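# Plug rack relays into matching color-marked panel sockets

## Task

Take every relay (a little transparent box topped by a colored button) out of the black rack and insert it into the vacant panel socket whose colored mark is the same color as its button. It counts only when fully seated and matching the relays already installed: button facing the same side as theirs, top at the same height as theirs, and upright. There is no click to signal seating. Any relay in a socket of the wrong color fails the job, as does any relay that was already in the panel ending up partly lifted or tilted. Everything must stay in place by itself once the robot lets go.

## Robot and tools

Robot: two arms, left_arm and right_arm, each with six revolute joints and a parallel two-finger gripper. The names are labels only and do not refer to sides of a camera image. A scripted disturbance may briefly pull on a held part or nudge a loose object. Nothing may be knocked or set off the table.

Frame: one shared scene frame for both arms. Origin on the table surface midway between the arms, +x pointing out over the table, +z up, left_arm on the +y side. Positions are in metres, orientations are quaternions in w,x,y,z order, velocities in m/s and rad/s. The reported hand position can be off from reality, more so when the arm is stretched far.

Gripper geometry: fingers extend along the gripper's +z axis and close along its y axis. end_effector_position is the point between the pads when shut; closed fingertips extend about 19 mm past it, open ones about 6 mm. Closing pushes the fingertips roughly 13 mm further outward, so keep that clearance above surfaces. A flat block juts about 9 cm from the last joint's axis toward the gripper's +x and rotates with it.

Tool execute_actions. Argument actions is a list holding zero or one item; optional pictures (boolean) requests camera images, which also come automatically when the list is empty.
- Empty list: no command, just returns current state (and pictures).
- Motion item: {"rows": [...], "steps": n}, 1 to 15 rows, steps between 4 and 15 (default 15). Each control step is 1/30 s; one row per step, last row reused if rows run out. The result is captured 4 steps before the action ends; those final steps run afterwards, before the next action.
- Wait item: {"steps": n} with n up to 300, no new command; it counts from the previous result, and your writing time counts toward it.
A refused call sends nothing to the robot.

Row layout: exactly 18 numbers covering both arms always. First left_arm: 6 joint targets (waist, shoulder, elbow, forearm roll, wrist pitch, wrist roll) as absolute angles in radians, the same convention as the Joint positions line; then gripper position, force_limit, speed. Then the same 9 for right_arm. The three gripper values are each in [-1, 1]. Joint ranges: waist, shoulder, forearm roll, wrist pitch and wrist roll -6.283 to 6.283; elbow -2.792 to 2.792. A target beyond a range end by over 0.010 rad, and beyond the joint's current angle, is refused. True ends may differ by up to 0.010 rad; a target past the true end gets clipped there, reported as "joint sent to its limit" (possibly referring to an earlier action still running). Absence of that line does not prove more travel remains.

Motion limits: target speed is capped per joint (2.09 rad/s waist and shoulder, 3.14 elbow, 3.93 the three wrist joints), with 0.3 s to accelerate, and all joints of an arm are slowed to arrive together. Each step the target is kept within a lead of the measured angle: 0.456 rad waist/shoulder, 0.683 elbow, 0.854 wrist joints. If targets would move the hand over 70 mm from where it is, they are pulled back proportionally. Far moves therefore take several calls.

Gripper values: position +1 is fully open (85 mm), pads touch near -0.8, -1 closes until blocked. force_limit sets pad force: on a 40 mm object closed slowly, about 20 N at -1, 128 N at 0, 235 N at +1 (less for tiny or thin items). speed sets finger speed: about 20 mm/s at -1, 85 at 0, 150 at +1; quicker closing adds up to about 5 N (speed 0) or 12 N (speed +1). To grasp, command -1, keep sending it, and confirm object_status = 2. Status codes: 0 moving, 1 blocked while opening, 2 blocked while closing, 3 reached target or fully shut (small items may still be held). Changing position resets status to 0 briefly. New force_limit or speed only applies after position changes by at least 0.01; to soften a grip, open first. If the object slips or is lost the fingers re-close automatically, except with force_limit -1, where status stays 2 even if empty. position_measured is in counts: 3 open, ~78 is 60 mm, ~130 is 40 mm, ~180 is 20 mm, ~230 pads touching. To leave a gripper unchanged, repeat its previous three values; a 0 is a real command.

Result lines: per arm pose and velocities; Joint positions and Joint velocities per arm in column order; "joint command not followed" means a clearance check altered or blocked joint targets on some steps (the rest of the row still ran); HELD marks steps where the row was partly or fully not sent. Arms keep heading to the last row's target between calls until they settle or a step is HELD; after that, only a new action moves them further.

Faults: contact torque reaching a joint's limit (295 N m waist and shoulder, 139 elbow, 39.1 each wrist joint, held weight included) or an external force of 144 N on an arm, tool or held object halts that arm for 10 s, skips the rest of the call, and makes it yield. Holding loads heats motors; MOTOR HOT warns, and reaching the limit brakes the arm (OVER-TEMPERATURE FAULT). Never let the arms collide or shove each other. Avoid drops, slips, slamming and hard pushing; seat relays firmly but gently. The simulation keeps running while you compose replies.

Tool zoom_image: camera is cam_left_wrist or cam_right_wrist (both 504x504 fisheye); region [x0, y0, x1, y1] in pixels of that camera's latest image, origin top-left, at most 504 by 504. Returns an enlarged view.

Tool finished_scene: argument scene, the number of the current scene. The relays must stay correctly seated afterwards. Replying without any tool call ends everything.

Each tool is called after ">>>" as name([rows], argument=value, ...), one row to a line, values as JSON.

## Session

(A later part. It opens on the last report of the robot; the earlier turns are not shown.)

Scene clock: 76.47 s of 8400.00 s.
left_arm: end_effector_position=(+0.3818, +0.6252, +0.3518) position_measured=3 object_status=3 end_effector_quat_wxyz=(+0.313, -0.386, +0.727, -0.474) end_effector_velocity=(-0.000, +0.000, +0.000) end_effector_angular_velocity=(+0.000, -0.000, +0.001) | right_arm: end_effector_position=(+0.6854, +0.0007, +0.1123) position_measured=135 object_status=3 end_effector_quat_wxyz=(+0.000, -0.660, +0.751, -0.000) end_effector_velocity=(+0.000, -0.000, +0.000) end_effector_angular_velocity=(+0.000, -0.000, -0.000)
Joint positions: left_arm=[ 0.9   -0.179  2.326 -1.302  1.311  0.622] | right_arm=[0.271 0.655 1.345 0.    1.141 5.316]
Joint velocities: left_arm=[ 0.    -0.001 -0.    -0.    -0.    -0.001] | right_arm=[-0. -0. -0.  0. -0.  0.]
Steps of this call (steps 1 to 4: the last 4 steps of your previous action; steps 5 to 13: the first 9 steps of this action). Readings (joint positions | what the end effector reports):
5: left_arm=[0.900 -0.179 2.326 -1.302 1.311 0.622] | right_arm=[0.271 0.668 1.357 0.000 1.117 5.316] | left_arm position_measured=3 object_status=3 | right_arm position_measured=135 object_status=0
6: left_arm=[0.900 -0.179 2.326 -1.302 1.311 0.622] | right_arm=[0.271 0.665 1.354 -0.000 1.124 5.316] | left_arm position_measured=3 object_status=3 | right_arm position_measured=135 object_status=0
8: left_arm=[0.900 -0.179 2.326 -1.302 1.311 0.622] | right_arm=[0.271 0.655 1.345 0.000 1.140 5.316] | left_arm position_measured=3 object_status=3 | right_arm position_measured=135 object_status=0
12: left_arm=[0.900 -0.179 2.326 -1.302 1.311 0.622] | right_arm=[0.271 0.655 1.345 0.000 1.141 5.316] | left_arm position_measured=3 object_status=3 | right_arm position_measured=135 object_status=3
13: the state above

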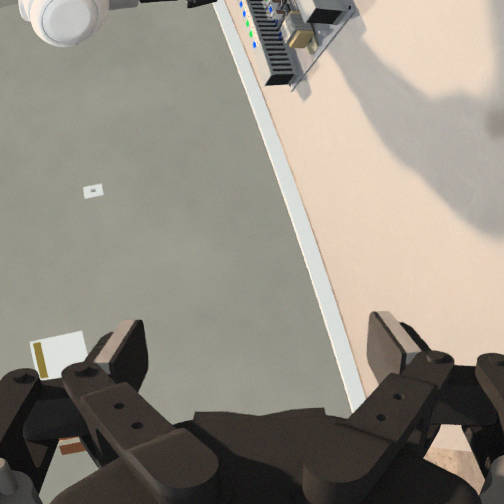

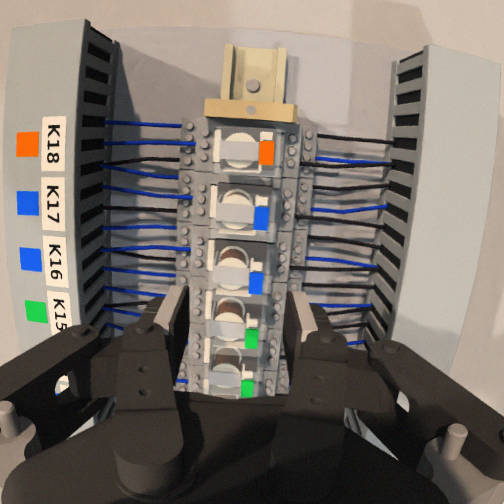

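>>> execute_actions(actions=[])

Scene clock: 76.63 s of 8400.00 s.
left_arm: end_effector_position=(+0.3818, +0.6252, +0.3518) position_measured=3 object_status=3 end_effector_quat_wxyz=(+0.313, -0.386, +0.727, -0.474) end_effector_velocity=(-0.000, +0.000, +0.000) end_effector_angular_velocity=(+0.001, -0.001, -0.000) | right_arm: end_effector_position=(+0.6854, +0.0007, +0.1124) position_measured=135 object_status=3 end_effector_quat_wxyz=(+0.000, -0.660, +0.751, -0.000) end_effector_velocity=(+0.000, -0.000, -0.002) end_effector_angular_velocity=(-0.001, +0.002, -0.001)
Joint positions: left_arm=[ 0.9   -0.179  2.326 -1.302  1.311  0.622] | right_arm=[0.271 0.655 1.345 0.    1.141 5.316]
Joint velocities: left_arm=[ 0.001 -0.    -0.    -0.     0.001  0.001] | right_arm=[-0.001  0.002 -0.    -0.     0.     0.   ]
Kept back: nothing.
Steps of this call (steps 1 to 4: the last 4 steps of your previous action; step 5: the robot went on to your last target). Readings (joint positions | what the end effector reports):
1: left_arm=[0.900 -0.179 2.326 -1.302 1.311 0.622] | right_arm=[0.271 0.655 1.345 0.000 1.141 5.316] | left_arm position_measured=3 object_status=3 | right_arm position_measured=135 object_status=3
2: left_arm=[0.900 -0.179 2.326 -1.302 1.311 0.622] | right_arm=[0.271 0.655 1.345 0.000 1.141 5.316] | left_arm position_measured=3 object_status=3 | right_arm position_measured=135 object_status=3
4: left_arm=[0.900 -0.179 2.326 -1.302 1.311 0.622] | right_arm=[0.271 0.655 1.345 0.000 1.141 5.316] | left_arm position_measured=3 object_status=3 | right_arm position_measured=135 object_status=3
5: the state above

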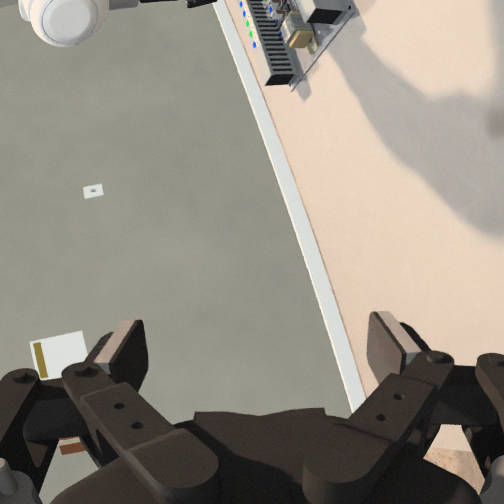

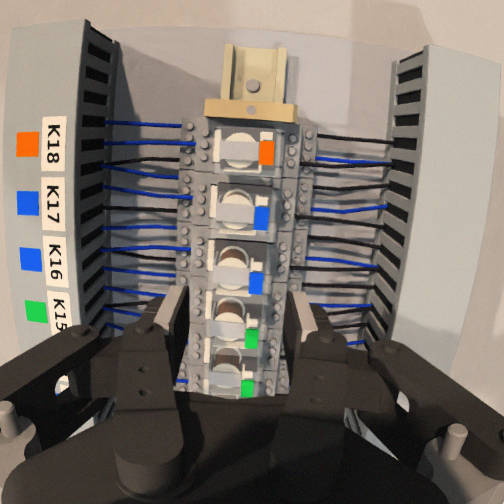

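>>> finished_scene(scene=2)

The scene is finished: the task was done.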